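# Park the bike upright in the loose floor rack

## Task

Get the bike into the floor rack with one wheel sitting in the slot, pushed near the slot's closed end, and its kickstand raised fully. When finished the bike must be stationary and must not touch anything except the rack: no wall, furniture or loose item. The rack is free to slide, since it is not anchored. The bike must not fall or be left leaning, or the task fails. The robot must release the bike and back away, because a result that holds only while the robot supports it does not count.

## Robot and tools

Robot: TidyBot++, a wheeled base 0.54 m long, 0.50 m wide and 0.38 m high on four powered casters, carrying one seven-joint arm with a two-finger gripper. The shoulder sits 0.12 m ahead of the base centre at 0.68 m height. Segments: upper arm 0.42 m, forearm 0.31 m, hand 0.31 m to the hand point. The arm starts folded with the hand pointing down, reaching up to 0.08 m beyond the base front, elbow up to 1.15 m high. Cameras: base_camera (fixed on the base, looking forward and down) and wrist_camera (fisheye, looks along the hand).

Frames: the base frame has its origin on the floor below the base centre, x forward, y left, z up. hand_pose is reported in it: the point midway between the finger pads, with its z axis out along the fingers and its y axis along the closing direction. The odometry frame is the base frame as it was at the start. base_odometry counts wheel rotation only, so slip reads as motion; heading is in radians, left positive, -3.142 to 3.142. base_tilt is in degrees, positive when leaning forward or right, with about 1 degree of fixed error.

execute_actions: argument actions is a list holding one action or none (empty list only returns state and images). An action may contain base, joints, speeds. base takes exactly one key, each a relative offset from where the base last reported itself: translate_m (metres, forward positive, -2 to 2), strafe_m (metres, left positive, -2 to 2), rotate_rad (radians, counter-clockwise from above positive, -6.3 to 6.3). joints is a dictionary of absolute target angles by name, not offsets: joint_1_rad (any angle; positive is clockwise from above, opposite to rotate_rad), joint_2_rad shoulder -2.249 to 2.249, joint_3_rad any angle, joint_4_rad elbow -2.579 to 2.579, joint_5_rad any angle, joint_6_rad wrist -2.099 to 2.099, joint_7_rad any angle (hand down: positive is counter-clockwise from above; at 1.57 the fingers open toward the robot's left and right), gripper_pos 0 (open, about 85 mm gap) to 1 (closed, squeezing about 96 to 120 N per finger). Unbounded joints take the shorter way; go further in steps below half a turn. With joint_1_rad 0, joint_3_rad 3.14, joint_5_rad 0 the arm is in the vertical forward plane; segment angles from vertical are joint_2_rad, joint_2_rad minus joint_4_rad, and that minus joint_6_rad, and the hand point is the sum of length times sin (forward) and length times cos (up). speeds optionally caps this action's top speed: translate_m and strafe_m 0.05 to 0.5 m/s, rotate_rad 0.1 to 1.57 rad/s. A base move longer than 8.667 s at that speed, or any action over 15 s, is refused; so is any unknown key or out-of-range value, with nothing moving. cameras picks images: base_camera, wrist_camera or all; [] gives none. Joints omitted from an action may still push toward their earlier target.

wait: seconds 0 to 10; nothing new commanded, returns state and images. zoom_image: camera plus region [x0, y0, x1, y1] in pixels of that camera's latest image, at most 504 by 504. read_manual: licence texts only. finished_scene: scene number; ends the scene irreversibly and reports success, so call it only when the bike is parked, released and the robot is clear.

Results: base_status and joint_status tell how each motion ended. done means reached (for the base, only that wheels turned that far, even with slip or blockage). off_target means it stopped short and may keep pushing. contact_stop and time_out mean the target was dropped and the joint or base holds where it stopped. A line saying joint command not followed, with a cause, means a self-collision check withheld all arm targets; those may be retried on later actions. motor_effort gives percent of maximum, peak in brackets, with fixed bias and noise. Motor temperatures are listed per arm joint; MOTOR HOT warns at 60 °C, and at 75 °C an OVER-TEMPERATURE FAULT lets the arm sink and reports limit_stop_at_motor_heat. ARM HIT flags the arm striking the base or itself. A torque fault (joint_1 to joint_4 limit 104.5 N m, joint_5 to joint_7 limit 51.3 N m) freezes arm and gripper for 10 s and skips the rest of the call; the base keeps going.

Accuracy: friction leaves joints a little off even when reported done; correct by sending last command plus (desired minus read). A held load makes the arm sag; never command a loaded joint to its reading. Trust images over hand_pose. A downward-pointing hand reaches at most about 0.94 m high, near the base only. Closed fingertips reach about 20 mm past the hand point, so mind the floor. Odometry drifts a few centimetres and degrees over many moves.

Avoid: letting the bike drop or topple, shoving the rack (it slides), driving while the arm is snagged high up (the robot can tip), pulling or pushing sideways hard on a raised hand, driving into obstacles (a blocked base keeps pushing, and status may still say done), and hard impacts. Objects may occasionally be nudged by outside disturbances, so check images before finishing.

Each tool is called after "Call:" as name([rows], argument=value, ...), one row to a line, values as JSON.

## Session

Call:
execute_actions([
  {"joints":{"joint_4_rad":-2.0,"joint_6_rad":-0.8}},
])

Scene clock: 1.77 s.
Motor temperatures (°C, as the motors report them): [37 40 34 38 36 49 43]
base_odometry: x=+0.000 y=+0.000 heading=+0.000 (m, m, rad; odometry frame)
base_tilt: forward=-0.1 right=+0.6 (deg)
base_status: not commanded
joint_positions: joint_1_rad=+0.022 joint_2_rad=-0.318 joint_3_rad=+3.195 joint_4_rad=-2.008 joint_5_rad=-0.007 joint_6_rad=-0.827 joint_7_rad=+1.581 gripper_pos=+0.000
joint_status: all done
motor_effort: joint_1_rad=+0(1) joint_2_rad=-7(7) joint_3_rad=+0(0) joint_4_rad=+19(20) joint_5_rad=-1(1) joint_6_rad=+5(5) joint_7_rad=+1(1) (%)
hand_pose: x=+0.4815 y=-0.0254 z=+0.7917 quat_wxyz=(+0.001, +0.951, -0.034, +0.307) (m; base frame)
pictures: base_camera, wrist_camera
camera_calibration (this result's frames):
wrist_camera: T_world_to_cam=[[-0.0639754, -0.99794, 0.00485566, -0.00480832], [-0.833068, 0.0507257, -0.550841, 0.893128], [0.549459, -0.0392853, -0.834596, 0.536925], [0, 0, 0, 1]] pos_world=[0.44871, -0.0290096, 0.94011]
Images, in order (width x height): base_camera 644x364, wrist_camera 644x476.

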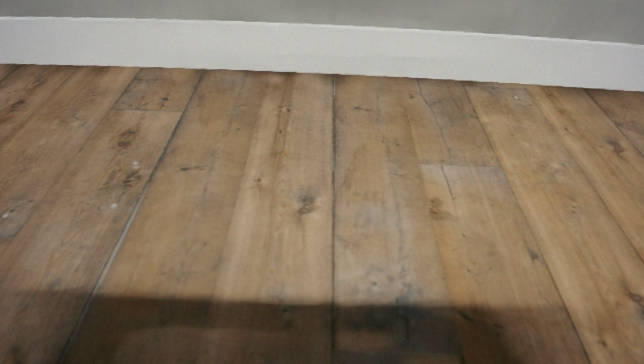

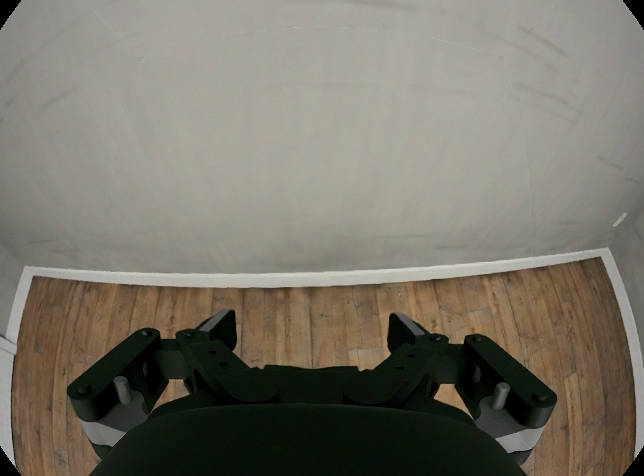

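Call:
execute_actions([
  {"base":{"rotate_rad":3.1},"joints":{"joint_1_rad":0,"joint_3_rad":3.13,"joint_6_rad":-0.6}},
], cameras=["wrist_camera"])

Scene clock: 5.10 s.
Motor temperatures (°C, as the motors report them): [37 40 34 38 36 49 43]
base_odometry: x=+0.000 y=+0.000 heading=+3.100 (m, m, rad; odometry frame)
base_tilt: forward=+0.0 right=+0.6 (deg)
base_status: done
joint_positions: joint_1_rad=+0.010 joint_2_rad=-0.318 joint_3_rad=+3.141 joint_4_rad=-2.003 joint_5_rad=-0.007 joint_6_rad=-0.617 joint_7_rad=+1.581 gripper_pos=+0.000
joint_status: all done
motor_effort: joint_1_rad=+0(2) joint_2_rad=-8(10) joint_3_rad=+1(2) joint_4_rad=+20(20) joint_5_rad=-1(2) joint_6_rad=+6(6) joint_7_rad=+1(1) (%)
hand_pose: x=+0.5315 y=-0.0014 z=+0.8377 quat_wxyz=(+0.001, +0.913, -0.002, +0.408) (m; base frame)
pictures: wrist_camera
camera_calibration (this result's frames):
wrist_camera: T_world_to_cam=[[-0.00708218, -0.999703, 0.0233163, -0.023588], [-0.697992, -0.0117549, -0.716009, 1.02539], [0.71607, -0.0213455, -0.697702, 0.345563], [0, 0, 0, 1]] pos_world=[0.468098, -0.0041514, 0.975837]
Images, in order (width x height): wrist_camera 644x476.

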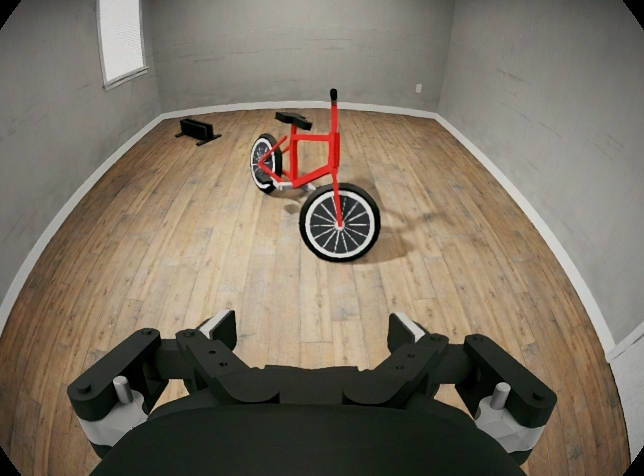

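Call:
execute_actions([
  {"base":{"strafe_m":1.0}},
], cameras=[])

Call:
execute_actions([
  {"base":{"translate_m":2.0}},
], cameras=[])

Call:
execute_actions([
  {"base":{"translate_m":0.4},"joints":{"joint_2_rad":0.5,"joint_4_rad":-1.3,"joint_6_rad":-1.34}},
])

Scene clock: 8.60 s.
Motor temperatures (°C, as the motors report them): [37 40 34 39 36 49 43]
base_odometry: x=-0.040 y=-0.999 heading=+3.101 (m, m, rad; odometry frame)
base_tilt: forward=+0.0 right=+0.6 (deg)
base_status: done
joint_positions: joint_1_rad=+0.010 joint_2_rad=-0.318 joint_3_rad=+3.139 joint_4_rad=-2.003 joint_5_rad=-0.007 joint_6_rad=-0.617 joint_7_rad=+1.581 gripper_pos=+0.000
joint_status: not commanded
motor_effort: joint_1_rad=+0(1) joint_2_rad=-8(9) joint_3_rad=+0(2) joint_4_rad=+20(20) joint_5_rad=-2(2) joint_6_rad=+6(6) joint_7_rad=+1(1) (%)
hand_pose: x=+0.5315 y=-0.0007 z=+0.8377 quat_wxyz=(+0.001, +0.913, -0.001, +0.408) (m; base frame)
pictures: none
No camera images: the call's "cameras" was empty. Leave "cameras" out to get every camera's image.

Scene clock: 13.97 s.
Motor temperatures (°C, as the motors report them): [37 40 34 39 36 49 43]
base_odometry: x=-2.039 y=-0.919 heading=+3.101 (m, m, rad; odometry frame)
base_tilt: forward=+0.0 right=+0.6 (deg)
base_status: done
joint_positions: joint_1_rad=+0.010 joint_2_rad=-0.318 joint_3_rad=+3.139 joint_4_rad=-2.003 joint_5_rad=-0.007 joint_6_rad=-0.617 joint_7_rad=+1.581 gripper_pos=+0.000
joint_status: not commanded
motor_effort: joint_1_rad=+0(1) joint_2_rad=-8(11) joint_3_rad=+0(0) joint_4_rad=+20(21) joint_5_rad=-1(0) joint_6_rad=+6(6) joint_7_rad=+0(1) (%)
hand_pose: x=+0.5315 y=-0.0007 z=+0.8377 quat_wxyz=(+0.001, +0.913, -0.001, +0.408) (m; base frame)
pictures: none
No camera images: the call's "cameras" was empty. Leave "cameras" out to get every camera's image.

Scene clock: 16.13 s.
Motor temperatures (°C, as the motors report them): [37 40 34 39 36 49 43]
base_odometry: x=-2.439 y=-0.903 heading=+3.101 (m, m, rad; odometry frame)
base_tilt: forward=+0.0 right=+0.6 (deg)
base_status: done
joint_positions: joint_1_rad=+0.010 joint_2_rad=+0.490 joint_3_rad=+3.139 joint_4_rad=-1.309 joint_5_rad=-0.007 joint_6_rad=-1.311 joint_7_rad=+1.581 gripper_pos=+0.000
joint_status: all done
motor_effort: joint_1_rad=+0(0) joint_2_rad=-35(39) joint_3_rad=+0(0) joint_4_rad=+16(21) joint_5_rad=-2(2) joint_6_rad=+0(7) joint_7_rad=+0(1) (%)
hand_pose: x=+0.6330 y=-0.0008 z=+0.6709 quat_wxyz=(-0.004, +1.000, +0.000, +0.016) (m; base frame)
pictures: base_camera, wrist_camera
camera_calibration (this result's frames):
wrist_camera: T_world_to_cam=[[0.0142718, -0.999845, 0.0102862, -0.0231926], [-0.999854, -0.0141739, 0.00953009, 0.68111], [-0.00938282, -0.0104207, -0.999902, 0.818504], [0, 0, 0, 1]] pos_world=[0.689022, -0.0050056, 0.812171]
Images, in order (width x height): base_camera 644x364, wrist_camera 644x476.

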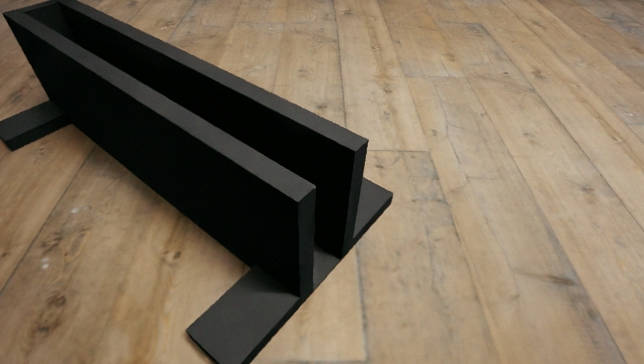

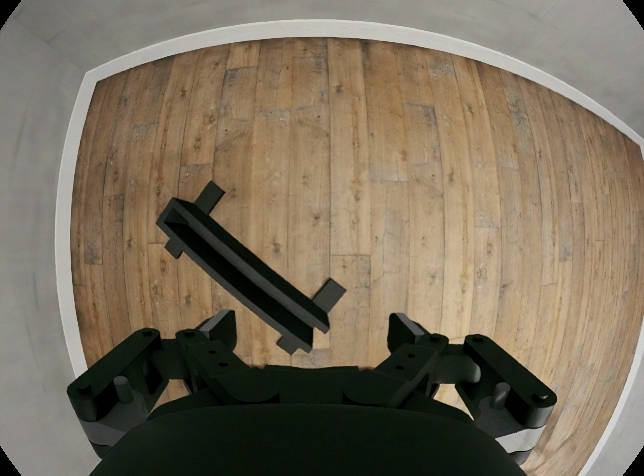

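Call:
execute_actions([
  {"base":{"translate_m":-0.12},"joints":{"joint_7_rad":-0.68,"gripper_pos":0.5}},
], cameras=[])

Call:
execute_actions([
  {"base":{"strafe_m":0.225},"joints":{"joint_2_rad":1.21,"joint_4_rad":-1.37,"joint_6_rad":-0.56}},
], cameras=["wrist_camera"])

Scene clock: 18.60 s.
Motor temperatures (°C, as the motors report them): [37 40 34 39 36 49 43]
base_odometry: x=-2.319 y=-0.908 heading=+3.101 (m, m, rad; odometry frame)
base_tilt: forward=+0.0 right=+0.6 (deg)
base_status: done
joint_positions: joint_1_rad=+0.010 joint_2_rad=+0.490 joint_3_rad=+3.139 joint_4_rad=-1.307 joint_5_rad=-0.007 joint_6_rad=-1.315 joint_7_rad=-0.674 gripper_pos=+0.500
joint_status: all done
motor_effort: joint_1_rad=+0(1) joint_2_rad=-35(38) joint_3_rad=+0(1) joint_4_rad=+16(17) joint_5_rad=+0(2) joint_6_rad=+0(1) joint_7_rad=+1(1) (%)
hand_pose: x=+0.6324 y=-0.0007 z=+0.6712 quat_wxyz=(-0.015, +0.429, -0.903, +0.003) (m; base frame)
pictures: none
No camera images: the call's "cameras" was empty. Leave "cameras" out to get every camera's image.

Scene clock: 20.60 s.
Motor temperatures (°C, as the motors report them): [37 40 34 39 36 49 43]
base_odometry: x=-2.328 y=-1.133 heading=+3.102 (m, m, rad; odometry frame)
base_tilt: forward=+0.0 right=+0.6 (deg)
base_status: done
joint_positions: joint_1_rad=-0.005 joint_2_rad=+1.198 joint_3_rad=+3.137 joint_4_rad=-1.363 joint_5_rad=-0.007 joint_6_rad=-0.587 joint_7_rad=-0.674 gripper_pos=+0.500
joint_status: all done
motor_effort: joint_1_rad=+0(4) joint_2_rad=-46(50) joint_3_rad=-1(2) joint_4_rad=+9(16) joint_5_rad=-2(3) joint_6_rad=+0(0) joint_7_rad=+1(1) (%)
hand_pose: x=+0.6814 y=+0.0082 z=+0.2610 quat_wxyz=(+0.001, +0.434, -0.901, -0.005) (m; base frame)
pictures: wrist_camera
camera_calibration (this result's frames):
wrist_camera: T_world_to_cam=[[-0.790758, 0.611509, 0.0275271, 0.520178], [0.612105, 0.789529, 0.0444003, -0.380587], [0.00541778, 0.0519594, -0.998635, 0.398294], [0, 0, 0, 1]] pos_world=[0.642136, -0.0383039, 0.400329]
Images, in order (width x height): wrist_camera 644x476.

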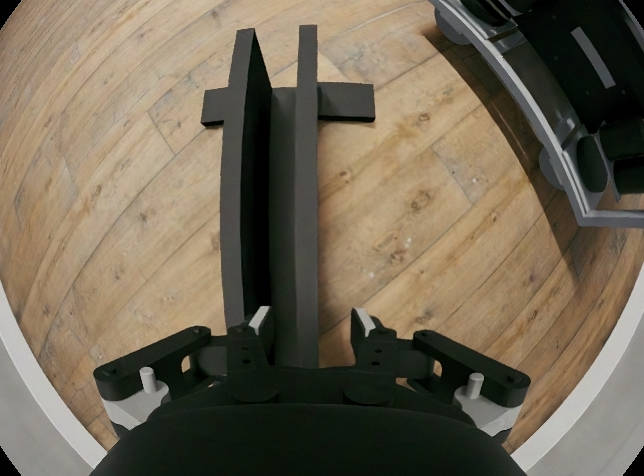

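Call:
execute_actions([
  {"base":{"strafe_m":-0.03}},
], cameras=[])

Call:
execute_actions([
  {"joints":{"joint_2_rad":1.44,"joint_4_rad":-1.24,"joint_6_rad":-0.45}},
], cameras=[])

Call:
execute_actions([
  {"joints":{"gripper_pos":1}},
], cameras=[])

Call:
execute_actions([
  {"joints":{"joint_2_rad":1.27,"joint_4_rad":-1.26,"joint_6_rad":-0.5}},
], cameras=["base_camera"])

Call:
execute_actions([
  {"base":{"translate_m":-2},"joints":{"joint_7_rad":-3.15}},
], cameras=[])

Call:
execute_actions([
  {"base":{"translate_m":-0.63}},
], cameras=[])

Call:
execute_actions([
  {"base":{"rotate_rad":-1.57},"speeds":{"rotate_rad":0.9}},
], cameras=[])

Call:
execute_actions([
  {"base":{"translate_m":0.76}},
])

Scene clock: 21.87 s.
Motor temperatures (°C, as the motors report them): [37 40 34 39 36 49 43]
base_odometry: x=-2.326 y=-1.103 heading=+3.102 (m, m, rad; odometry frame)
base_tilt: forward=+0.0 right=+0.6 (deg)
base_status: done
joint_positions: joint_1_rad=+0.006 joint_2_rad=+1.198 joint_3_rad=+3.136 joint_4_rad=-1.363 joint_5_rad=-0.007 joint_6_rad=-0.587 joint_7_rad=-0.674 gripper_pos=+0.500
joint_status: not commanded
motor_effort: joint_1_rad=+0(4) joint_2_rad=-45(46) joint_3_rad=-1(2) joint_4_rad=+9(9) joint_5_rad=-1(1) joint_6_rad=+0(0) joint_7_rad=+1(0) (%)
hand_pose: x=+0.6815 y=+0.0026 z=+0.2610 quat_wxyz=(+0.001, +0.429, -0.903, -0.005) (m; base frame)
pictures: none
No camera images: the call's "cameras" was empty. Leave "cameras" out to get every camera's image.

Scene clock: 23.57 s.
Motor temperatures (°C, as the motors report them): [37 40 34 39 36 49 43]
base_odometry: x=-2.326 y=-1.103 heading=+3.102 (m, m, rad; odometry frame)
base_tilt: forward=+0.0 right=+0.6 (deg)
base_status: not commanded
joint_positions: joint_1_rad=+0.006 joint_2_rad=+1.387 joint_3_rad=+3.136 joint_4_rad=-1.248 joint_5_rad=-0.007 joint_6_rad=-0.481 joint_7_rad=-0.674 gripper_pos=+0.500
joint_status: joint_2_rad off_target (ended at +1.387, target +1.440); the others done
motor_effort: joint_1_rad=+0(4) joint_2_rad=-37(48) joint_3_rad=+0(3) joint_4_rad=+9(13) joint_5_rad=-1(2) joint_6_rad=+5(9) joint_7_rad=+0(0) (%)
hand_pose: x=+0.6931 y=+0.0025 z=+0.1725 quat_wxyz=(-0.013, +0.428, -0.904, +0.001) (m; base frame)
pictures: none
No camera images: the call's "cameras" was empty. Leave "cameras" out to get every camera's image.

Scene clock: 24.47 s.
Motor temperatures (°C, as the motors report them): [37 40 34 39 36 49 43]
base_odometry: x=-2.326 y=-1.103 heading=+3.102 (m, m, rad; odometry frame)
base_tilt: forward=+0.0 right=+0.6 (deg)
base_status: not commanded
joint_positions: joint_1_rad=+0.005 joint_2_rad=+1.419 joint_3_rad=+3.134 joint_4_rad=-1.233 joint_5_rad=-0.007 joint_6_rad=-0.465 joint_7_rad=-0.674 gripper_pos=+0.999
joint_status: all done
motor_effort: joint_1_rad=-2(3) joint_2_rad=-45(47) joint_3_rad=-2(3) joint_4_rad=+6(12) joint_5_rad=-2(1) joint_6_rad=-1(8) joint_7_rad=+1(1) (%)
hand_pose: x=+0.6901 y=+0.0043 z=+0.1566 quat_wxyz=(-0.013, +0.429, -0.903, +0.000) (m; base frame)
pictures: none
No camera images: the call's "cameras" was empty. Leave "cameras" out to get every camera's image.

Scene clock: 25.73 s.
Motor temperatures (°C, as the motors report them): [37 40 34 39 36 49 43]
base_odometry: x=-2.326 y=-1.103 heading=+3.102 (m, m, rad; odometry frame)
base_tilt: forward=+0.0 right=+0.6 (deg)
base_status: not commanded
joint_positions: joint_1_rad=+0.005 joint_2_rad=+1.271 joint_3_rad=+3.134 joint_4_rad=-1.256 joint_5_rad=-0.007 joint_6_rad=-0.471 joint_7_rad=-0.674 gripper_pos=+0.999
joint_status: all done
motor_effort: joint_1_rad=-1(2) joint_2_rad=-47(51) joint_3_rad=-1(3) joint_4_rad=+10(10) joint_5_rad=-1(2) joint_6_rad=+1(2) joint_7_rad=+1(0) (%)
hand_pose: x=+0.7468 y=+0.0041 z=+0.2413 quat_wxyz=(-0.067, +0.428, -0.901, +0.026) (m; base frame)
pictures: base_camera
Images, in order (width x height): base_camera 644x364.

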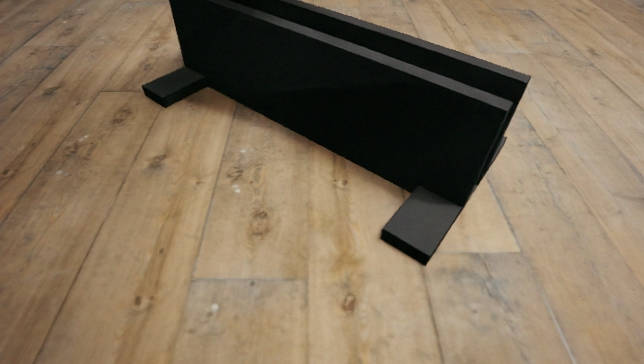

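Scene clock: 31.10 s.
Motor temperatures (°C, as the motors report them): [37 40 34 39 36 49 43]
base_odometry: x=-0.328 y=-1.184 heading=+3.101 (m, m, rad; odometry frame)
base_tilt: forward=+0.0 right=+0.6 (deg)
base_status: done
joint_positions: joint_1_rad=+0.005 joint_2_rad=+1.271 joint_3_rad=+3.134 joint_4_rad=-1.257 joint_5_rad=-0.007 joint_6_rad=-0.476 joint_7_rad=-3.144 gripper_pos=+0.999
joint_status: all done
motor_effort: joint_1_rad=+0(1) joint_2_rad=-48(50) joint_3_rad=-1(2) joint_4_rad=+10(12) joint_5_rad=-2(2) joint_6_rad=+1(2) joint_7_rad=+1(1) (%)
hand_pose: x=+0.7446 y=+0.0041 z=+0.2408 quat_wxyz=(-0.045, -0.710, -0.701, -0.053) (m; base frame)
pictures: none
No camera images: the call's "cameras" was empty. Leave "cameras" out to get every camera's image.

Scene clock: 33.73 s.
Motor temperatures (°C, as the motors report them): [37 40 34 39 36 49 43]
base_odometry: x=+0.302 y=-1.209 heading=+3.102 (m, m, rad; odometry frame)
base_tilt: forward=+0.0 right=+0.6 (deg)
base_status: done
joint_positions: joint_1_rad=+0.005 joint_2_rad=+1.271 joint_3_rad=+3.134 joint_4_rad=-1.258 joint_5_rad=-0.007 joint_6_rad=-0.477 joint_7_rad=-3.144 gripper_pos=+0.999
joint_status: not commanded
motor_effort: joint_1_rad=+0(0) joint_2_rad=-48(49) joint_3_rad=-1(1) joint_4_rad=+10(11) joint_5_rad=-1(1) joint_6_rad=+1(2) joint_7_rad=+1(1) (%)
hand_pose: x=+0.7440 y=+0.0041 z=+0.2406 quat_wxyz=(-0.044, -0.710, -0.701, -0.052) (m; base frame)
pictures: none
No camera images: the call's "cameras" was empty. Leave "cameras" out to get every camera's image.

Scene clock: 36.67 s.
Motor temperatures (°C, as the motors report them): [37 41 34 39 36 49 43]
base_odometry: x=+0.302 y=-1.209 heading=+1.532 (m, m, rad; odometry frame)
base_tilt: forward=+0.0 right=+0.6 (deg)
base_status: done
joint_positions: joint_1_rad=+0.005 joint_2_rad=+1.271 joint_3_rad=+3.132 joint_4_rad=-1.258 joint_5_rad=-0.007 joint_6_rad=-0.477 joint_7_rad=-3.144 gripper_pos=+0.999
joint_status: not commanded
motor_effort: joint_1_rad=+0(6) joint_2_rad=-48(48) joint_3_rad=-1(4) joint_4_rad=+10(10) joint_5_rad=-1(2) joint_6_rad=+1(1) joint_7_rad=+1(1) (%)
hand_pose: x=+0.7440 y=+0.0054 z=+0.2407 quat_wxyz=(-0.043, -0.709, -0.701, -0.053) (m; base frame)
pictures: none
No camera images: the call's "cameras" was empty. Leave "cameras" out to get every camera's image.

Scene clock: 39.53 s.
Motor temperatures (°C, as the motors report them): [37 41 34 39 36 49 43]
base_odometry: x=+0.333 y=-0.449 heading=+1.531 (m, m, rad; odometry frame)
base_tilt: forward=+0.0 right=+0.6 (deg)
base_status: done
joint_positions: joint_1_rad=+0.005 joint_2_rad=+1.271 joint_3_rad=+3.132 joint_4_rad=-1.259 joint_5_rad=-0.007 joint_6_rad=-0.477 joint_7_rad=-3.144 gripper_pos=+0.999
joint_status: not commanded
motor_effort: joint_1_rad=+0(1) joint_2_rad=-47(50) joint_3_rad=-1(2) joint_4_rad=+10(11) joint_5_rad=-2(1) joint_6_rad=+1(2) joint_7_rad=+1(0) (%)
hand_pose: x=+0.7434 y=+0.0054 z=+0.2405 quat_wxyz=(-0.043, -0.709, -0.702, -0.052) (m; base frame)
pictures: base_camera, wrist_camera
camera_calibration (this result's frames):
wrist_camera: T_world_to_cam=[[0.988396, 0.00288237, 0.151871, -0.777756], [-0.00151371, -0.999583, 0.0288226, 0.0542461], [0.151891, -0.028718, -0.98798, 0.266563], [0, 0, 0, 1]] pos_world=[0.728325, 0.0641205, 0.379914]
Images, in order (width x height): base_camera 644x364, wrist_camera 644x476.

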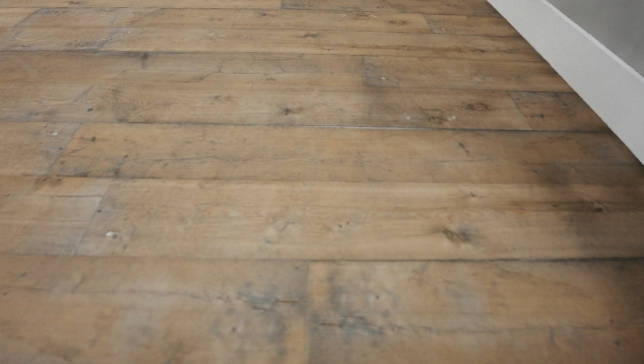

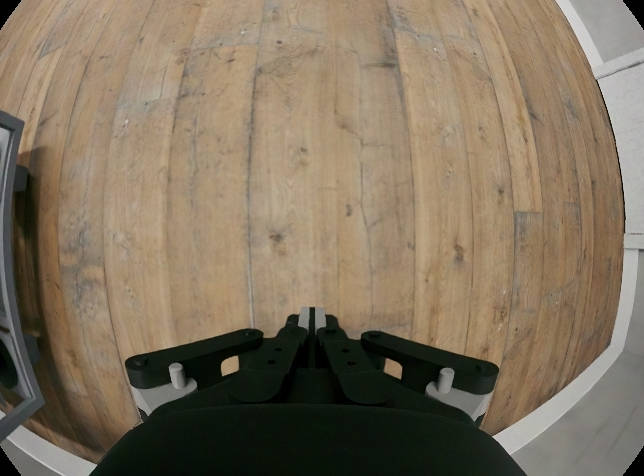

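Missed the grasp. Back.

Call:
execute_actions([
  {"base":{"translate_m":-0.74}},
], cameras=[])

Call:
execute_actions([
  {"base":{"rotate_rad":1.57},"joints":{"joint_2_rad":1.27,"joint_4_rad":-1.35,"joint_6_rad":-0.54,"joint_7_rad":-0.55,"gripper_pos":0.5}},
], cameras=[])

Call:
execute_actions([
  {"base":{"translate_m":2}},
], cameras=[])

Call:
execute_actions([
  {"base":{"translate_m":0.63}},
])

Scene clock: 42.63 s.
Motor temperatures (°C, as the motors report them): [37 41 34 39 36 49 43]
base_odometry: x=+0.302 y=-1.189 heading=+1.531 (m, m, rad; odometry frame)
base_tilt: forward=+0.0 right=+0.6 (deg)
base_status: done
joint_positions: joint_1_rad=+0.003 joint_2_rad=+1.271 joint_3_rad=+3.132 joint_4_rad=-1.259 joint_5_rad=-0.007 joint_6_rad=-0.477 joint_7_rad=-3.144 gripper_pos=+0.999
joint_status: not commanded
motor_effort: joint_1_rad=+0(3) joint_2_rad=-48(50) joint_3_rad=-2(2) joint_4_rad=+10(11) joint_5_rad=-1(1) joint_6_rad=+1(2) joint_7_rad=+1(1) (%)
hand_pose: x=+0.7433 y=+0.0062 z=+0.2405 quat_wxyz=(-0.043, -0.709, -0.702, -0.052) (m; base frame)
pictures: none
No camera images: the call's "cameras" was empty. Leave "cameras" out to get every camera's image.

Scene clock: 45.30 s.
Motor temperatures (°C, as the motors report them): [37 41 34 39 36 49 43]
base_odometry: x=+0.302 y=-1.189 heading=+3.101 (m, m, rad; odometry frame)
base_tilt: forward=+0.0 right=+0.6 (deg)
base_status: done
joint_positions: joint_1_rad=-0.007 joint_2_rad=+1.271 joint_3_rad=+3.121 joint_4_rad=-1.339 joint_5_rad=-0.007 joint_6_rad=-0.512 joint_7_rad=-0.556 gripper_pos=+0.500
joint_status: all done
motor_effort: joint_1_rad=+0(7) joint_2_rad=-46(48) joint_3_rad=-1(4) joint_4_rad=+8(10) joint_5_rad=-2(2) joint_6_rad=+0(1) joint_7_rad=+1(0) (%)
hand_pose: x=+0.6864 y=+0.0187 z=+0.2243 quat_wxyz=(-0.014, +0.489, -0.872, -0.005) (m; base frame)
pictures: none
No camera images: the call's "cameras" was empty. Leave "cameras" out to get every camera's image.

Scene clock: 50.67 s.
Motor temperatures (°C, as the motors report them): [37 41 34 39 36 49 43]
base_odometry: x=-1.696 y=-1.109 heading=+3.101 (m, m, rad; odometry frame)
base_tilt: forward=+0.0 right=+0.6 (deg)
base_status: done
joint_positions: joint_1_rad=-0.007 joint_2_rad=+1.271 joint_3_rad=+3.121 joint_4_rad=-1.345 joint_5_rad=-0.007 joint_6_rad=-0.515 joint_7_rad=-0.556 gripper_pos=+0.500
joint_status: not commanded
motor_effort: joint_1_rad=+0(1) joint_2_rad=-46(49) joint_3_rad=-1(2) joint_4_rad=+8(10) joint_5_rad=-1(2) joint_6_rad=+0(1) joint_7_rad=+1(1) (%)
hand_pose: x=+0.6816 y=+0.0187 z=+0.2233 quat_wxyz=(-0.010, +0.489, -0.872, -0.008) (m; base frame)
pictures: none
No camera images: the call's "cameras" was empty. Leave "cameras" out to get every camera's image.

Scene clock: 53.30 s.
Motor temperatures (°C, as the motors report them): [37 41 34 39 36 49 43]
base_odometry: x=-2.326 y=-1.085 heading=+3.102 (m, m, rad; odometry frame)
base_tilt: forward=+0.0 right=+0.6 (deg)
base_status: done
joint_positions: joint_1_rad=-0.007 joint_2_rad=+1.271 joint_3_rad=+3.121 joint_4_rad=-1.348 joint_5_rad=-0.007 joint_6_rad=-0.516 joint_7_rad=-0.556 gripper_pos=+0.500
joint_status: not commanded
motor_effort: joint_1_rad=+0(2) joint_2_rad=-46(47) joint_3_rad=-1(2) joint_4_rad=+8(10) joint_5_rad=-1(1) joint_6_rad=+0(1) joint_7_rad=+0(1) (%)
hand_pose: x=+0.6799 y=+0.0187 z=+0.2229 quat_wxyz=(-0.009, +0.489, -0.872, -0.009) (m; base frame)
pictures: base_camera, wrist_camera
camera_calibration (this result's frames):
wrist_camera: T_world_to_cam=[[-0.860534, 0.508835, 0.0238287, 0.563807], [0.509242, 0.858201, 0.0645196, -0.321994], [0.01238, 0.0676559, -0.997632, 0.354418], [0, 0, 0, 1]] pos_world=[0.64476, -0.0345276, 0.360919]
Images, in order (width x height): base_camera 644x364, wrist_camera 644x476.

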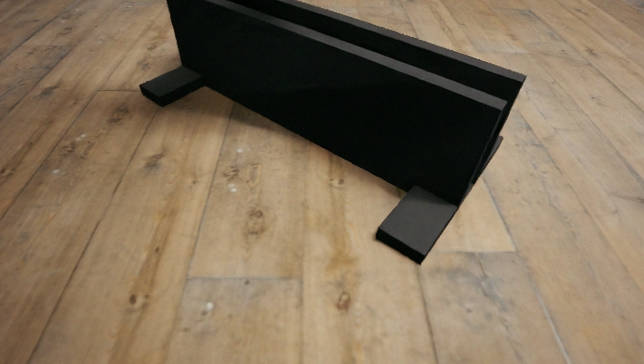

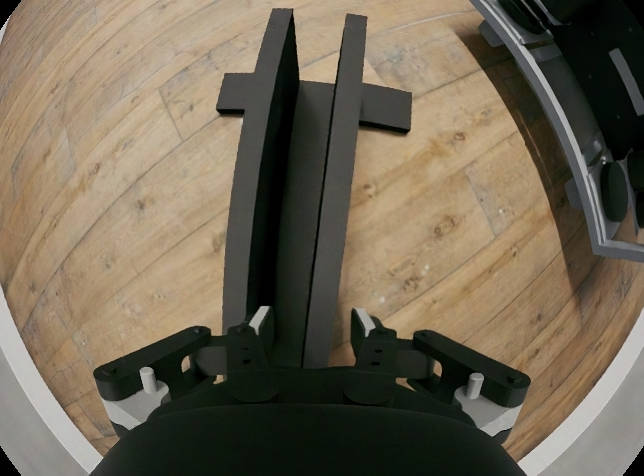

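Call:
execute_actions([
  {"base":{"translate_m":-0.01},"joints":{"joint_7_rad":-0.71}},
], cameras=[])

Call:
execute_actions([
  {"joints":{"joint_2_rad":1.44,"joint_4_rad":-1.24,"joint_6_rad":-0.45}},
], cameras=["base_camera"])

Call:
execute_actions([
  {"joints":{"gripper_pos":1}},
], cameras=[])

Scene clock: 54.00 s.
Motor temperatures (°C, as the motors report them): [37 41 34 39 36 49 43]
base_odometry: x=-2.316 y=-1.085 heading=+3.102 (m, m, rad; odometry frame)
base_tilt: forward=+0.0 right=+0.6 (deg)
base_status: done
joint_positions: joint_1_rad=-0.007 joint_2_rad=+1.271 joint_3_rad=+3.121 joint_4_rad=-1.350 joint_5_rad=-0.007 joint_6_rad=-0.517 joint_7_rad=-0.699 gripper_pos=+0.500
joint_status: all done
motor_effort: joint_1_rad=+0(2) joint_2_rad=-45(48) joint_3_rad=-1(2) joint_4_rad=+8(10) joint_5_rad=-2(1) joint_6_rad=+0(1) joint_7_rad=+1(0) (%)
hand_pose: x=+0.6783 y=+0.0186 z=+0.2225 quat_wxyz=(-0.007, +0.425, -0.905, -0.010) (m; base frame)
pictures: none
No camera images: the call's "cameras" was empty. Leave "cameras" out to get every camera's image.

Scene clock: 55.43 s.
Motor temperatures (°C, as the motors report them): [37 41 34 39 36 49 43]
base_odometry: x=-2.316 y=-1.085 heading=+3.102 (m, m, rad; odometry frame)
base_tilt: forward=+0.0 right=+0.6 (deg)
base_status: not commanded
joint_positions: joint_1_rad=-0.007 joint_2_rad=+1.434 joint_3_rad=+3.121 joint_4_rad=-1.249 joint_5_rad=-0.007 joint_6_rad=-0.478 joint_7_rad=-0.699 gripper_pos=+0.500
joint_status: all done
motor_effort: joint_1_rad=+0(1) joint_2_rad=-46(50) joint_3_rad=-1(1) joint_4_rad=+7(8) joint_5_rad=-1(1) joint_6_rad=+0(0) joint_7_rad=+1(1) (%)
hand_pose: x=+0.6689 y=+0.0185 z=+0.1465 quat_wxyz=(+0.004, +0.424, -0.906, -0.015) (m; base frame)
pictures: base_camera
Images, in order (width x height): base_camera 644x364.

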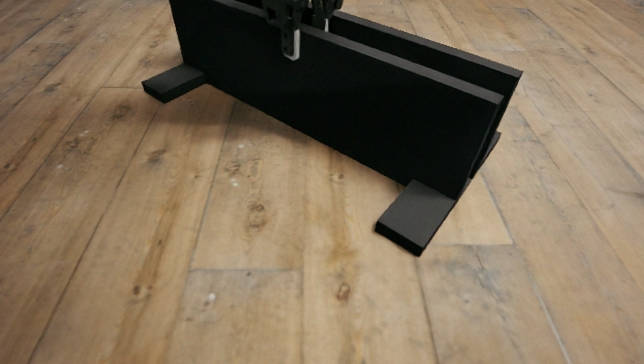

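Scene clock: 56.27 s.
Motor temperatures (°C, as the motors report them): [37 42 34 39 36 49 43]
base_odometry: x=-2.316 y=-1.085 heading=+3.102 (m, m, rad; odometry frame)
base_tilt: forward=+0.0 right=+0.6 (deg)
base_status: not commanded
joint_positions: joint_1_rad=-0.004 joint_2_rad=+1.433 joint_3_rad=+3.126 joint_4_rad=-1.242 joint_5_rad=-0.007 joint_6_rad=-0.470 joint_7_rad=-0.699 gripper_pos=+0.800
joint_status: gripper_pos off_target (ended at +0.800, target +1.000)
motor_effort: joint_1_rad=+1(4) joint_2_rad=-45(46) joint_3_rad=-1(5) joint_4_rad=+7(9) joint_5_rad=-1(4) joint_6_rad=-1(2) joint_7_rad=+1(3) (%)
hand_pose: x=+0.6756 y=+0.0137 z=+0.1476 quat_wxyz=(-0.002, +0.422, -0.906, -0.009) (m; base frame)
pictures: none
No camera images: the call's "cameras" was empty. Leave "cameras" out to get every camera's image.

Call:
execute_actions([
  {"joints":{"joint_2_rad":1.27,"joint_4_rad":-1.26,"joint_6_rad":-0.5}},
], cameras=[])

Call:
execute_actions([
  {"base":{"translate_m":-2},"joints":{"joint_7_rad":-3.17}},
], cameras=[])

Call:
execute_actions([
  {"base":{"translate_m":-0.63}},
], cameras=[])

Call:
execute_actions([
  {"base":{"rotate_rad":-1.57},"speeds":{"rotate_rad":0.9}},
], cameras=[])

Call:
execute_actions([
  {"base":{"translate_m":0.74}},
], cameras=[])

Call:
execute_actions([
  {"base":{"strafe_m":-0.2},"joints":{"joint_2_rad":1.35,"joint_4_rad":-1.24,"joint_6_rad":-0.45}},
], cameras=[])

Call:
execute_actions([
  {"joints":{"joint_2_rad":1.42}},
], cameras=[])

Call:
execute_actions([
  {"joints":{"gripper_pos":0.5}},
], cameras=[])

Call:
execute_actions([
  {"joints":{"joint_2_rad":1.1,"joint_4_rad":-1.45,"joint_6_rad":-0.6}},
], cameras=["base_camera"])

Call:
execute_actions([
  {"base":{"strafe_m":0.85},"joints":{"joint_2_rad":0.3,"joint_4_rad":-0.9,"joint_6_rad":-1.94,"gripper_pos":0}},
], cameras=[])

Call:
execute_actions([
  {"base":{"rotate_rad":3.14}},
], cameras=[])

Call:
execute_actions([
  {"base":{"translate_m":-1.2}},
], cameras=[])

Call:
execute_actions([
  {"base":{"strafe_m":-1.1}},
])

Scene clock: 57.93 s.
Motor temperatures (°C, as the motors report them): [37 42 34 39 36 49 43]
base_odometry: x=-2.316 y=-1.085 heading=+3.102 (m, m, rad; odometry frame)
base_tilt: forward=+0.0 right=+0.6 (deg)
base_status: not commanded
joint_positions: joint_1_rad=-0.004 joint_2_rad=+1.360 joint_3_rad=+3.127 joint_4_rad=-1.279 joint_5_rad=-0.007 joint_6_rad=-0.487 joint_7_rad=-0.699 gripper_pos=+0.801
joint_status: joint_2_rad off_target (ended at +1.360, target +1.270); the others done
motor_effort: joint_1_rad=-1(1) joint_2_rad=-60(62) joint_3_rad=-2(3) joint_4_rad=+12(13) joint_5_rad=-2(2) joint_6_rad=+2(2) joint_7_rad=+1(1) (%)
hand_pose: x=+0.6869 y=+0.0137 z=+0.1835 quat_wxyz=(-0.011, +0.423, -0.906, -0.005) (m; base frame)
pictures: none
No camera images: the call's "cameras" was empty. Leave "cameras" out to get every camera's image.

Scene clock: 63.43 s.
Motor temperatures (°C, as the motors report them): [37 42 34 39 36 49 43]
base_odometry: x=-0.317 y=-1.164 heading=+3.102 (m, m, rad; odometry frame)
base_tilt: forward=+0.0 right=+0.6 (deg)
base_status: done
joint_positions: joint_1_rad=-0.003 joint_2_rad=+1.355 joint_3_rad=+3.127 joint_4_rad=-1.278 joint_5_rad=-0.007 joint_6_rad=-0.488 joint_7_rad=-3.171 gripper_pos=+0.801
joint_status: all done
motor_effort: joint_1_rad=+0(5) joint_2_rad=-58(62) joint_3_rad=-2(5) joint_4_rad=+11(14) joint_5_rad=-1(0) joint_6_rad=-1(2) joint_7_rad=+1(2) (%)
hand_pose: x=+0.6893 y=+0.0131 z=+0.1862 quat_wxyz=(-0.001, -0.718, -0.696, -0.014) (m; base frame)
pictures: none
No camera images: the call's "cameras" was empty. Leave "cameras" out to get every camera's image.

Scene clock: 66.07 s.
Motor temperatures (°C, as the motors report them): [37 43 34 39 36 49 43]
base_odometry: x=+0.313 y=-1.188 heading=+3.103 (m, m, rad; odometry frame)
base_tilt: forward=+0.0 right=+0.6 (deg)
base_status: done
joint_positions: joint_1_rad=-0.003 joint_2_rad=+1.352 joint_3_rad=+3.127 joint_4_rad=-1.277 joint_5_rad=-0.007 joint_6_rad=-0.488 joint_7_rad=-3.171 gripper_pos=+0.801
joint_status: not commanded
motor_effort: joint_1_rad=-1(1) joint_2_rad=-59(61) joint_3_rad=-1(2) joint_4_rad=+11(14) joint_5_rad=-2(0) joint_6_rad=-1(2) joint_7_rad=+1(1) (%)
hand_pose: x=+0.6919 y=+0.0131 z=+0.1886 quat_wxyz=(-0.002, -0.718, -0.696, -0.015) (m; base frame)
pictures: none
No camera images: the call's "cameras" was empty. Leave "cameras" out to get every camera's image.

Scene clock: 69.07 s.
Motor temperatures (°C, as the motors report them): [37 43 34 39 36 49 43]
base_odometry: x=+0.313 y=-1.188 heading=+1.533 (m, m, rad; odometry frame)
base_tilt: forward=+0.0 right=+0.6 (deg)
base_status: done
joint_positions: joint_1_rad=+0.000 joint_2_rad=+1.350 joint_3_rad=+3.134 joint_4_rad=-1.273 joint_5_rad=-0.007 joint_6_rad=-0.488 joint_7_rad=-3.171 gripper_pos=+0.801
joint_status: not commanded
motor_effort: joint_1_rad=+0(8) joint_2_rad=-59(59) joint_3_rad=-1(6) joint_4_rad=+11(12) joint_5_rad=-1(1) joint_6_rad=+0(2) joint_7_rad=+1(0) (%)
hand_pose: x=+0.6950 y=+0.0072 z=+0.1898 quat_wxyz=(-0.007, -0.719, -0.695, -0.015) (m; base frame)
pictures: none
No camera images: the call's "cameras" was empty. Leave "cameras" out to get every camera's image.

Scene clock: 71.90 s.
Motor temperatures (°C, as the motors report them): [37 43 34 39 36 49 43]
base_odometry: x=+0.342 y=-0.449 heading=+1.532 (m, m, rad; odometry frame)
base_tilt: forward=+0.0 right=+0.6 (deg)
base_status: done
joint_positions: joint_1_rad=+0.000 joint_2_rad=+1.349 joint_3_rad=+3.134 joint_4_rad=-1.273 joint_5_rad=-0.007 joint_6_rad=-0.488 joint_7_rad=-3.171 gripper_pos=+0.801
joint_status: not commanded
motor_effort: joint_1_rad=+0(1) joint_2_rad=-59(62) joint_3_rad=-1(2) joint_4_rad=+11(14) joint_5_rad=-2(1) joint_6_rad=+0(2) joint_7_rad=+1(1) (%)
hand_pose: x=+0.6952 y=+0.0072 z=+0.1903 quat_wxyz=(-0.007, -0.719, -0.695, -0.015) (m; base frame)
pictures: none
No camera images: the call's "cameras" was empty. Leave "cameras" out to get every camera's image.

Scene clock: 73.53 s.
Motor temperatures (°C, as the motors report them): [37 43 34 39 36 49 43]
base_odometry: x=+0.542 y=-0.456 heading=+1.533 (m, m, rad; odometry frame)
base_tilt: forward=+0.0 right=+0.6 (deg)
base_status: done
joint_positions: joint_1_rad=+0.010 joint_2_rad=+1.399 joint_3_rad=+3.134 joint_4_rad=-1.260 joint_5_rad=-0.007 joint_6_rad=-0.471 joint_7_rad=-3.171 gripper_pos=+0.801
joint_status: joint_2_rad off_target (ended at +1.399, target +1.350); the others done
motor_effort: joint_1_rad=+0(5) joint_2_rad=-58(62) joint_3_rad=-1(3) joint_4_rad=+10(12) joint_5_rad=-1(1) joint_6_rad=+0(1) joint_7_rad=+0(1) (%)
hand_pose: x=+0.6832 y=+0.0013 z=+0.1643 quat_wxyz=(+0.000, -0.723, -0.691, -0.008) (m; base frame)
pictures: none
No camera images: the call's "cameras" was empty. Leave "cameras" out to get every camera's image.

Scene clock: 74.33 s.
Motor temperatures (°C, as the motors report them): [37 43 34 39 36 49 43]
base_odometry: x=+0.542 y=-0.456 heading=+1.533 (m, m, rad; odometry frame)
base_tilt: forward=+0.0 right=+0.6 (deg)
base_status: not commanded
joint_positions: joint_1_rad=+0.007 joint_2_rad=+1.425 joint_3_rad=+3.134 joint_4_rad=-1.250 joint_5_rad=-0.007 joint_6_rad=-0.468 joint_7_rad=-3.171 gripper_pos=+0.801
joint_status: all done
motor_effort: joint_1_rad=+0(1) joint_2_rad=-51(58) joint_3_rad=-4(4) joint_4_rad=+7(10) joint_5_rad=-4(5) joint_6_rad=-1(2) joint_7_rad=-1(1) (%)
hand_pose: x=+0.6760 y=+0.0032 z=+0.1510 quat_wxyz=(+0.005, -0.722, -0.692, -0.003) (m; base frame)
pictures: none
No camera images: the call's "cameras" was empty. Leave "cameras" out to get every camera's image.

Scene clock: 75.17 s.
Motor temperatures (°C, as the motors report them): [37 44 34 39 36 49 43]
base_odometry: x=+0.542 y=-0.456 heading=+1.533 (m, m, rad; odometry frame)
base_tilt: forward=+0.0 right=+0.6 (deg)
base_status: not commanded
joint_positions: joint_1_rad=+0.007 joint_2_rad=+1.423 joint_3_rad=+3.133 joint_4_rad=-1.250 joint_5_rad=-0.007 joint_6_rad=-0.468 joint_7_rad=-3.171 gripper_pos=+0.500
joint_status: all done
motor_effort: joint_1_rad=+0(1) joint_2_rad=-46(52) joint_3_rad=-1(4) joint_4_rad=+7(9) joint_5_rad=-1(5) joint_6_rad=+0(1) joint_7_rad=+1(1) (%)
hand_pose: x=+0.6772 y=+0.0035 z=+0.1520 quat_wxyz=(+0.004, -0.722, -0.692, -0.004) (m; base frame)
pictures: none
No camera images: the call's "cameras" was empty. Leave "cameras" out to get every camera's image.

Scene clock: 76.77 s.
Motor temperatures (°C, as the motors report them): [37 44 34 39 36 49 43]
base_odometry: x=+0.542 y=-0.456 heading=+1.533 (m, m, rad; odometry frame)
base_tilt: forward=+0.0 right=+0.6 (deg)
base_status: not commanded
joint_positions: joint_1_rad=+0.007 joint_2_rad=+1.105 joint_3_rad=+3.133 joint_4_rad=-1.439 joint_5_rad=-0.007 joint_6_rad=-0.571 joint_7_rad=-3.171 gripper_pos=+0.500
joint_status: all done
motor_effort: joint_1_rad=+0(0) joint_2_rad=-44(49) joint_3_rad=-1(1) joint_4_rad=+9(10) joint_5_rad=-2(2) joint_6_rad=+0(0) joint_7_rad=+0(1) (%)
hand_pose: x=+0.6799 y=+0.0036 z=+0.2998 quat_wxyz=(-0.005, -0.721, -0.693, -0.013) (m; base frame)
pictures: base_camera
Images, in order (width x height): base_camera 644x364.

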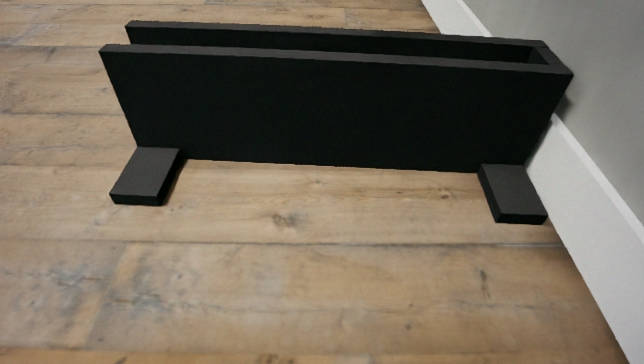

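Scene clock: 80.00 s.
Motor temperatures (°C, as the motors report them): [37 44 34 39 36 49 43]
base_odometry: x=-0.308 y=-0.425 heading=+1.534 (m, m, rad; odometry frame)
base_tilt: forward=+0.0 right=+0.6 (deg)
base_status: done
joint_positions: joint_1_rad=+0.003 joint_2_rad=+0.305 joint_3_rad=+3.133 joint_4_rad=-0.907 joint_5_rad=-0.007 joint_6_rad=-1.917 joint_7_rad=-3.171 gripper_pos=+0.000
joint_status: all done
motor_effort: joint_1_rad=+0(4) joint_2_rad=-27(50) joint_3_rad=+0(3) joint_4_rad=+15(16) joint_5_rad=-2(3) joint_6_rad=+0(1) joint_7_rad=+0(0) (%)
hand_pose: x=+0.5434 y=+0.0052 z=+0.8824 quat_wxyz=(-0.001, -0.715, -0.699, -0.008) (m; base frame)
pictures: none
No camera images: the call's "cameras" was empty. Leave "cameras" out to get every camera's image.

Scene clock: 83.37 s.
Motor temperatures (°C, as the motors report them): [37 44 34 39 36 49 43]
base_odometry: x=-0.308 y=-0.425 heading=-1.610 (m, m, rad; odometry frame)
base_tilt: forward=+0.0 right=+0.6 (deg)
base_status: done
joint_positions: joint_1_rad=-0.001 joint_2_rad=+0.305 joint_3_rad=+3.133 joint_4_rad=-0.907 joint_5_rad=-0.007 joint_6_rad=-1.917 joint_7_rad=-3.171 gripper_pos=+0.000
joint_status: not commanded
motor_effort: joint_1_rad=+0(3) joint_2_rad=-27(31) joint_3_rad=+0(2) joint_4_rad=+15(15) joint_5_rad=-2(3) joint_6_rad=+0(1) joint_7_rad=+1(1) (%)
hand_pose: x=+0.5434 y=+0.0071 z=+0.8824 quat_wxyz=(-0.001, -0.713, -0.701, -0.008) (m; base frame)
pictures: none
No camera images: the call's "cameras" was empty. Leave "cameras" out to get every camera's image.

Scene clock: 87.13 s.
Motor temperatures (°C, as the motors report them): [37 43 34 39 36 49 43]
base_odometry: x=-0.263 y=+0.774 heading=-1.609 (m, m, rad; odometry frame)
base_tilt: forward=+0.0 right=+0.6 (deg)
base_status: done
joint_positions: joint_1_rad=-0.001 joint_2_rad=+0.304 joint_3_rad=+3.133 joint_4_rad=-0.907 joint_5_rad=-0.007 joint_6_rad=-1.917 joint_7_rad=-3.171 gripper_pos=+0.000
joint_status: not commanded
motor_effort: joint_1_rad=+0(1) joint_2_rad=-26(33) joint_3_rad=+0(1) joint_4_rad=+15(16) joint_5_rad=-1(2) joint_6_rad=+0(1) joint_7_rad=+1(0) (%)
hand_pose: x=+0.5432 y=+0.0071 z=+0.8828 quat_wxyz=(-0.001, -0.713, -0.701, -0.008) (m; base frame)
pictures: none
No camera images: the call's "cameras" was empty. Leave "cameras" out to get every camera's image.

Scene clock: 90.70 s.
Motor temperatures (°C, as the motors report them): [37 43 34 39 36 49 43]
base_odometry: x=-1.363 y=+0.817 heading=-1.609 (m, m, rad; odometry frame)
base_tilt: forward=+0.0 right=+0.6 (deg)
base_status: done
joint_positions: joint_1_rad=-0.001 joint_2_rad=+0.304 joint_3_rad=+3.133 joint_4_rad=-0.907 joint_5_rad=-0.007 joint_6_rad=-1.917 joint_7_rad=-3.171 gripper_pos=+0.000
joint_status: not commanded
motor_effort: joint_1_rad=+0(3) joint_2_rad=-27(27) joint_3_rad=+0(2) joint_4_rad=+15(15) joint_5_rad=-1(0) joint_6_rad=+0(0) joint_7_rad=+1(0) (%)
hand_pose: x=+0.5432 y=+0.0068 z=+0.8828 quat_wxyz=(-0.001, -0.713, -0.701, -0.008) (m; base frame)
pictures: base_camera, wrist_camera
camera_calibration (this result's frames):
wrist_camera: T_world_to_cam=[[0.999519, -0.00296496, 0.0308708, -0.57667], [-0.00394048, -0.999493, 0.0315875, 0.035638], [0.0307615, -0.031694, -0.999024, 1.00719], [0, 0, 0, 1]] pos_world=[0.54555, 0.0658319, 1.02288]
Images, in order (width x height): base_camera 644x364, wrist_camera 644x476.

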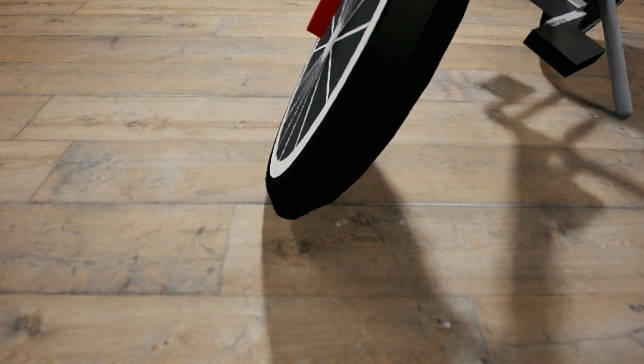

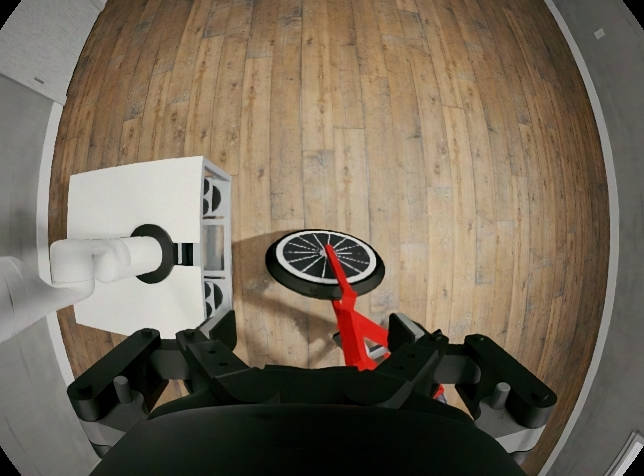

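Call:
execute_actions([
  {"base":{"strafe_m":-0.33},"speeds":{"strafe_m":0.2},"joints":{"joint_4_rad":-0.75,"joint_6_rad":-2.09}},
])

Scene clock: 93.20 s.
Motor temperatures (°C, as the motors report them): [37 43 34 39 36 49 43]
base_odometry: x=-1.693 y=+0.829 heading=-1.608 (m, m, rad; odometry frame)
base_tilt: forward=+0.0 right=+0.6 (deg)
base_status: done
joint_positions: joint_1_rad=-0.001 joint_2_rad=+0.304 joint_3_rad=+3.133 joint_4_rad=-0.758 joint_5_rad=-0.007 joint_6_rad=-2.064 joint_7_rad=-3.171 gripper_pos=+0.000
joint_status: all done
motor_effort: joint_1_rad=+0(2) joint_2_rad=-26(29) joint_3_rad=+0(1) joint_4_rad=+14(16) joint_5_rad=-1(1) joint_6_rad=+0(1) joint_7_rad=+0(1) (%)
hand_pose: x=+0.5243 y=+0.0063 z=+0.9252 quat_wxyz=(-0.002, -0.713, -0.701, -0.009) (m; base frame)
pictures: base_camera, wrist_camera
camera_calibration (this result's frames):
wrist_camera: T_world_to_cam=[[0.999442, -0.00198572, 0.0333328, -0.561327], [-0.00305344, -0.999483, 0.0320117, 0.0329506], [0.033252, -0.0320956, -0.998932, 1.04872], [0, 0, 0, 1]] pos_world=[0.526242, 0.0654783, 1.06526]
Images, in order (width x height): base_camera 644x364, wrist_camera 644x476.

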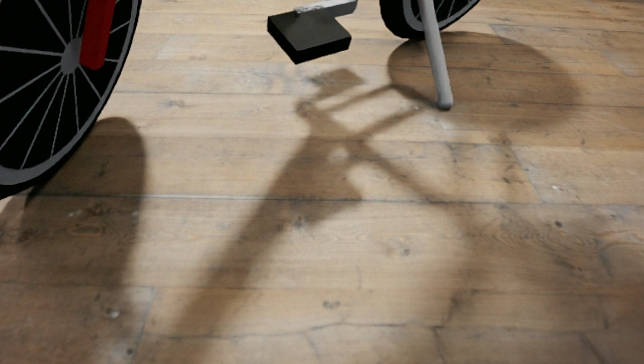

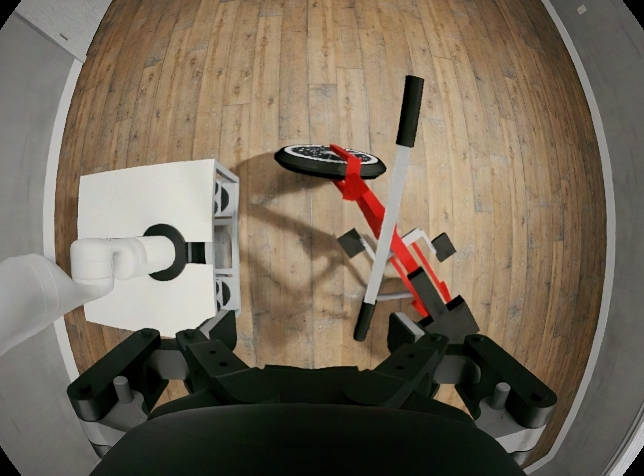

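Call:
execute_actions([
  {"base":{"translate_m":0.06},"joints":{"joint_4_rad":-1.25,"joint_6_rad":-1.57,"joint_7_rad":-3.41}},
], cameras=["wrist_camera"])

Call:
execute_actions([
  {"joints":{"joint_4_rad":-1.55,"joint_6_rad":-1.25}},
], cameras=["wrist_camera"])

Scene clock: 99.63 s.
Motor temperatures (°C, as the motors report them): [37 43 34 39 36 49 43]
base_odometry: x=-1.695 y=+0.769 heading=-1.609 (m, m, rad; odometry frame)
base_tilt: forward=+0.0 right=+0.6 (deg)
base_status: done
joint_positions: joint_1_rad=-0.001 joint_2_rad=+0.303 joint_3_rad=+3.133 joint_4_rad=-1.242 joint_5_rad=-0.007 joint_6_rad=-1.597 joint_7_rad=-3.384 gripper_pos=+0.000
joint_status: all done
motor_effort: joint_1_rad=+0(0) joint_2_rad=-28(30) joint_3_rad=-1(1) joint_4_rad=+16(17) joint_5_rad=-1(2) joint_6_rad=+0(1) joint_7_rad=+1(1) (%)
hand_pose: x=+0.5587 y=+0.0073 z=+0.7802 quat_wxyz=(+0.004, -0.785, -0.620, -0.003) (m; base frame)
pictures: wrist_camera
camera_calibration (this result's frames):
wrist_camera: T_world_to_cam=[[0.976055, -0.21701, 0.0149563, -0.56185], [-0.217388, -0.975571, 0.031669, 0.158484], [0.0077184, -0.034162, -0.999387, 0.917413], [0, 0, 0, 1]] pos_world=[0.575768, 0.0640262, 0.920234]
Images, in order (width x height): wrist_camera 644x476.

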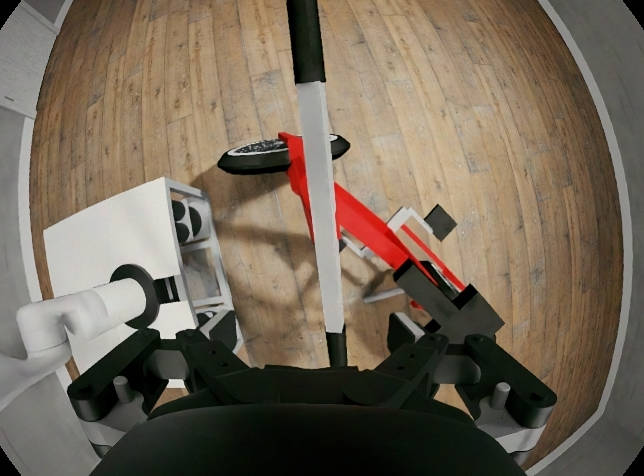

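Scene clock: 101.00 s.
Motor temperatures (°C, as the motors report them): [37 43 34 39 36 49 43]
base_odometry: x=-1.695 y=+0.769 heading=-1.609 (m, m, rad; odometry frame)
base_tilt: forward=+0.0 right=+0.6 (deg)
base_status: not commanded
joint_positions: joint_1_rad=-0.001 joint_2_rad=+0.303 joint_3_rad=+3.133 joint_4_rad=-1.542 joint_5_rad=-0.007 joint_6_rad=-1.277 joint_7_rad=-3.384 gripper_pos=+0.000
joint_status: all done
motor_effort: joint_1_rad=+0(0) joint_2_rad=-28(29) joint_3_rad=+0(1) joint_4_rad=+16(16) joint_5_rad=-1(1) joint_6_rad=+0(0) joint_7_rad=+0(0) (%)
hand_pose: x=+0.5532 y=+0.0074 z=+0.6870 quat_wxyz=(-0.002, -0.785, -0.619, -0.011) (m; base frame)
pictures: wrist_camera
camera_calibration (this result's frames):
wrist_camera: T_world_to_cam=[[0.975051, -0.219334, 0.0341677, -0.567681], [-0.220296, -0.975046, 0.0274793, 0.164808], [0.0272879, -0.0343207, -0.999038, 0.813269], [0, 0, 0, 1]] pos_world=[0.567632, 0.0640957, 0.827354]
Images, in order (width x height): wrist_camera 644x476.

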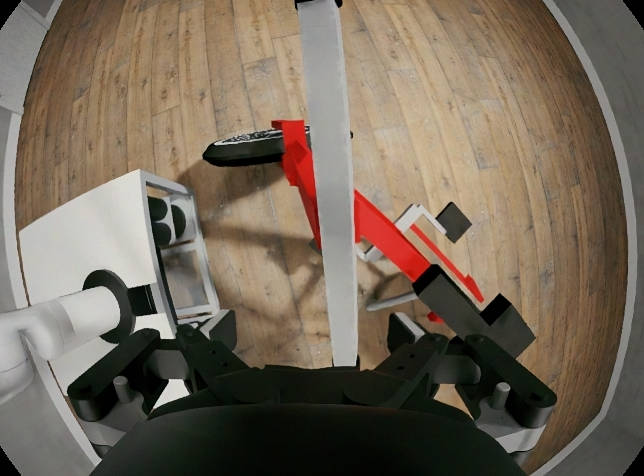

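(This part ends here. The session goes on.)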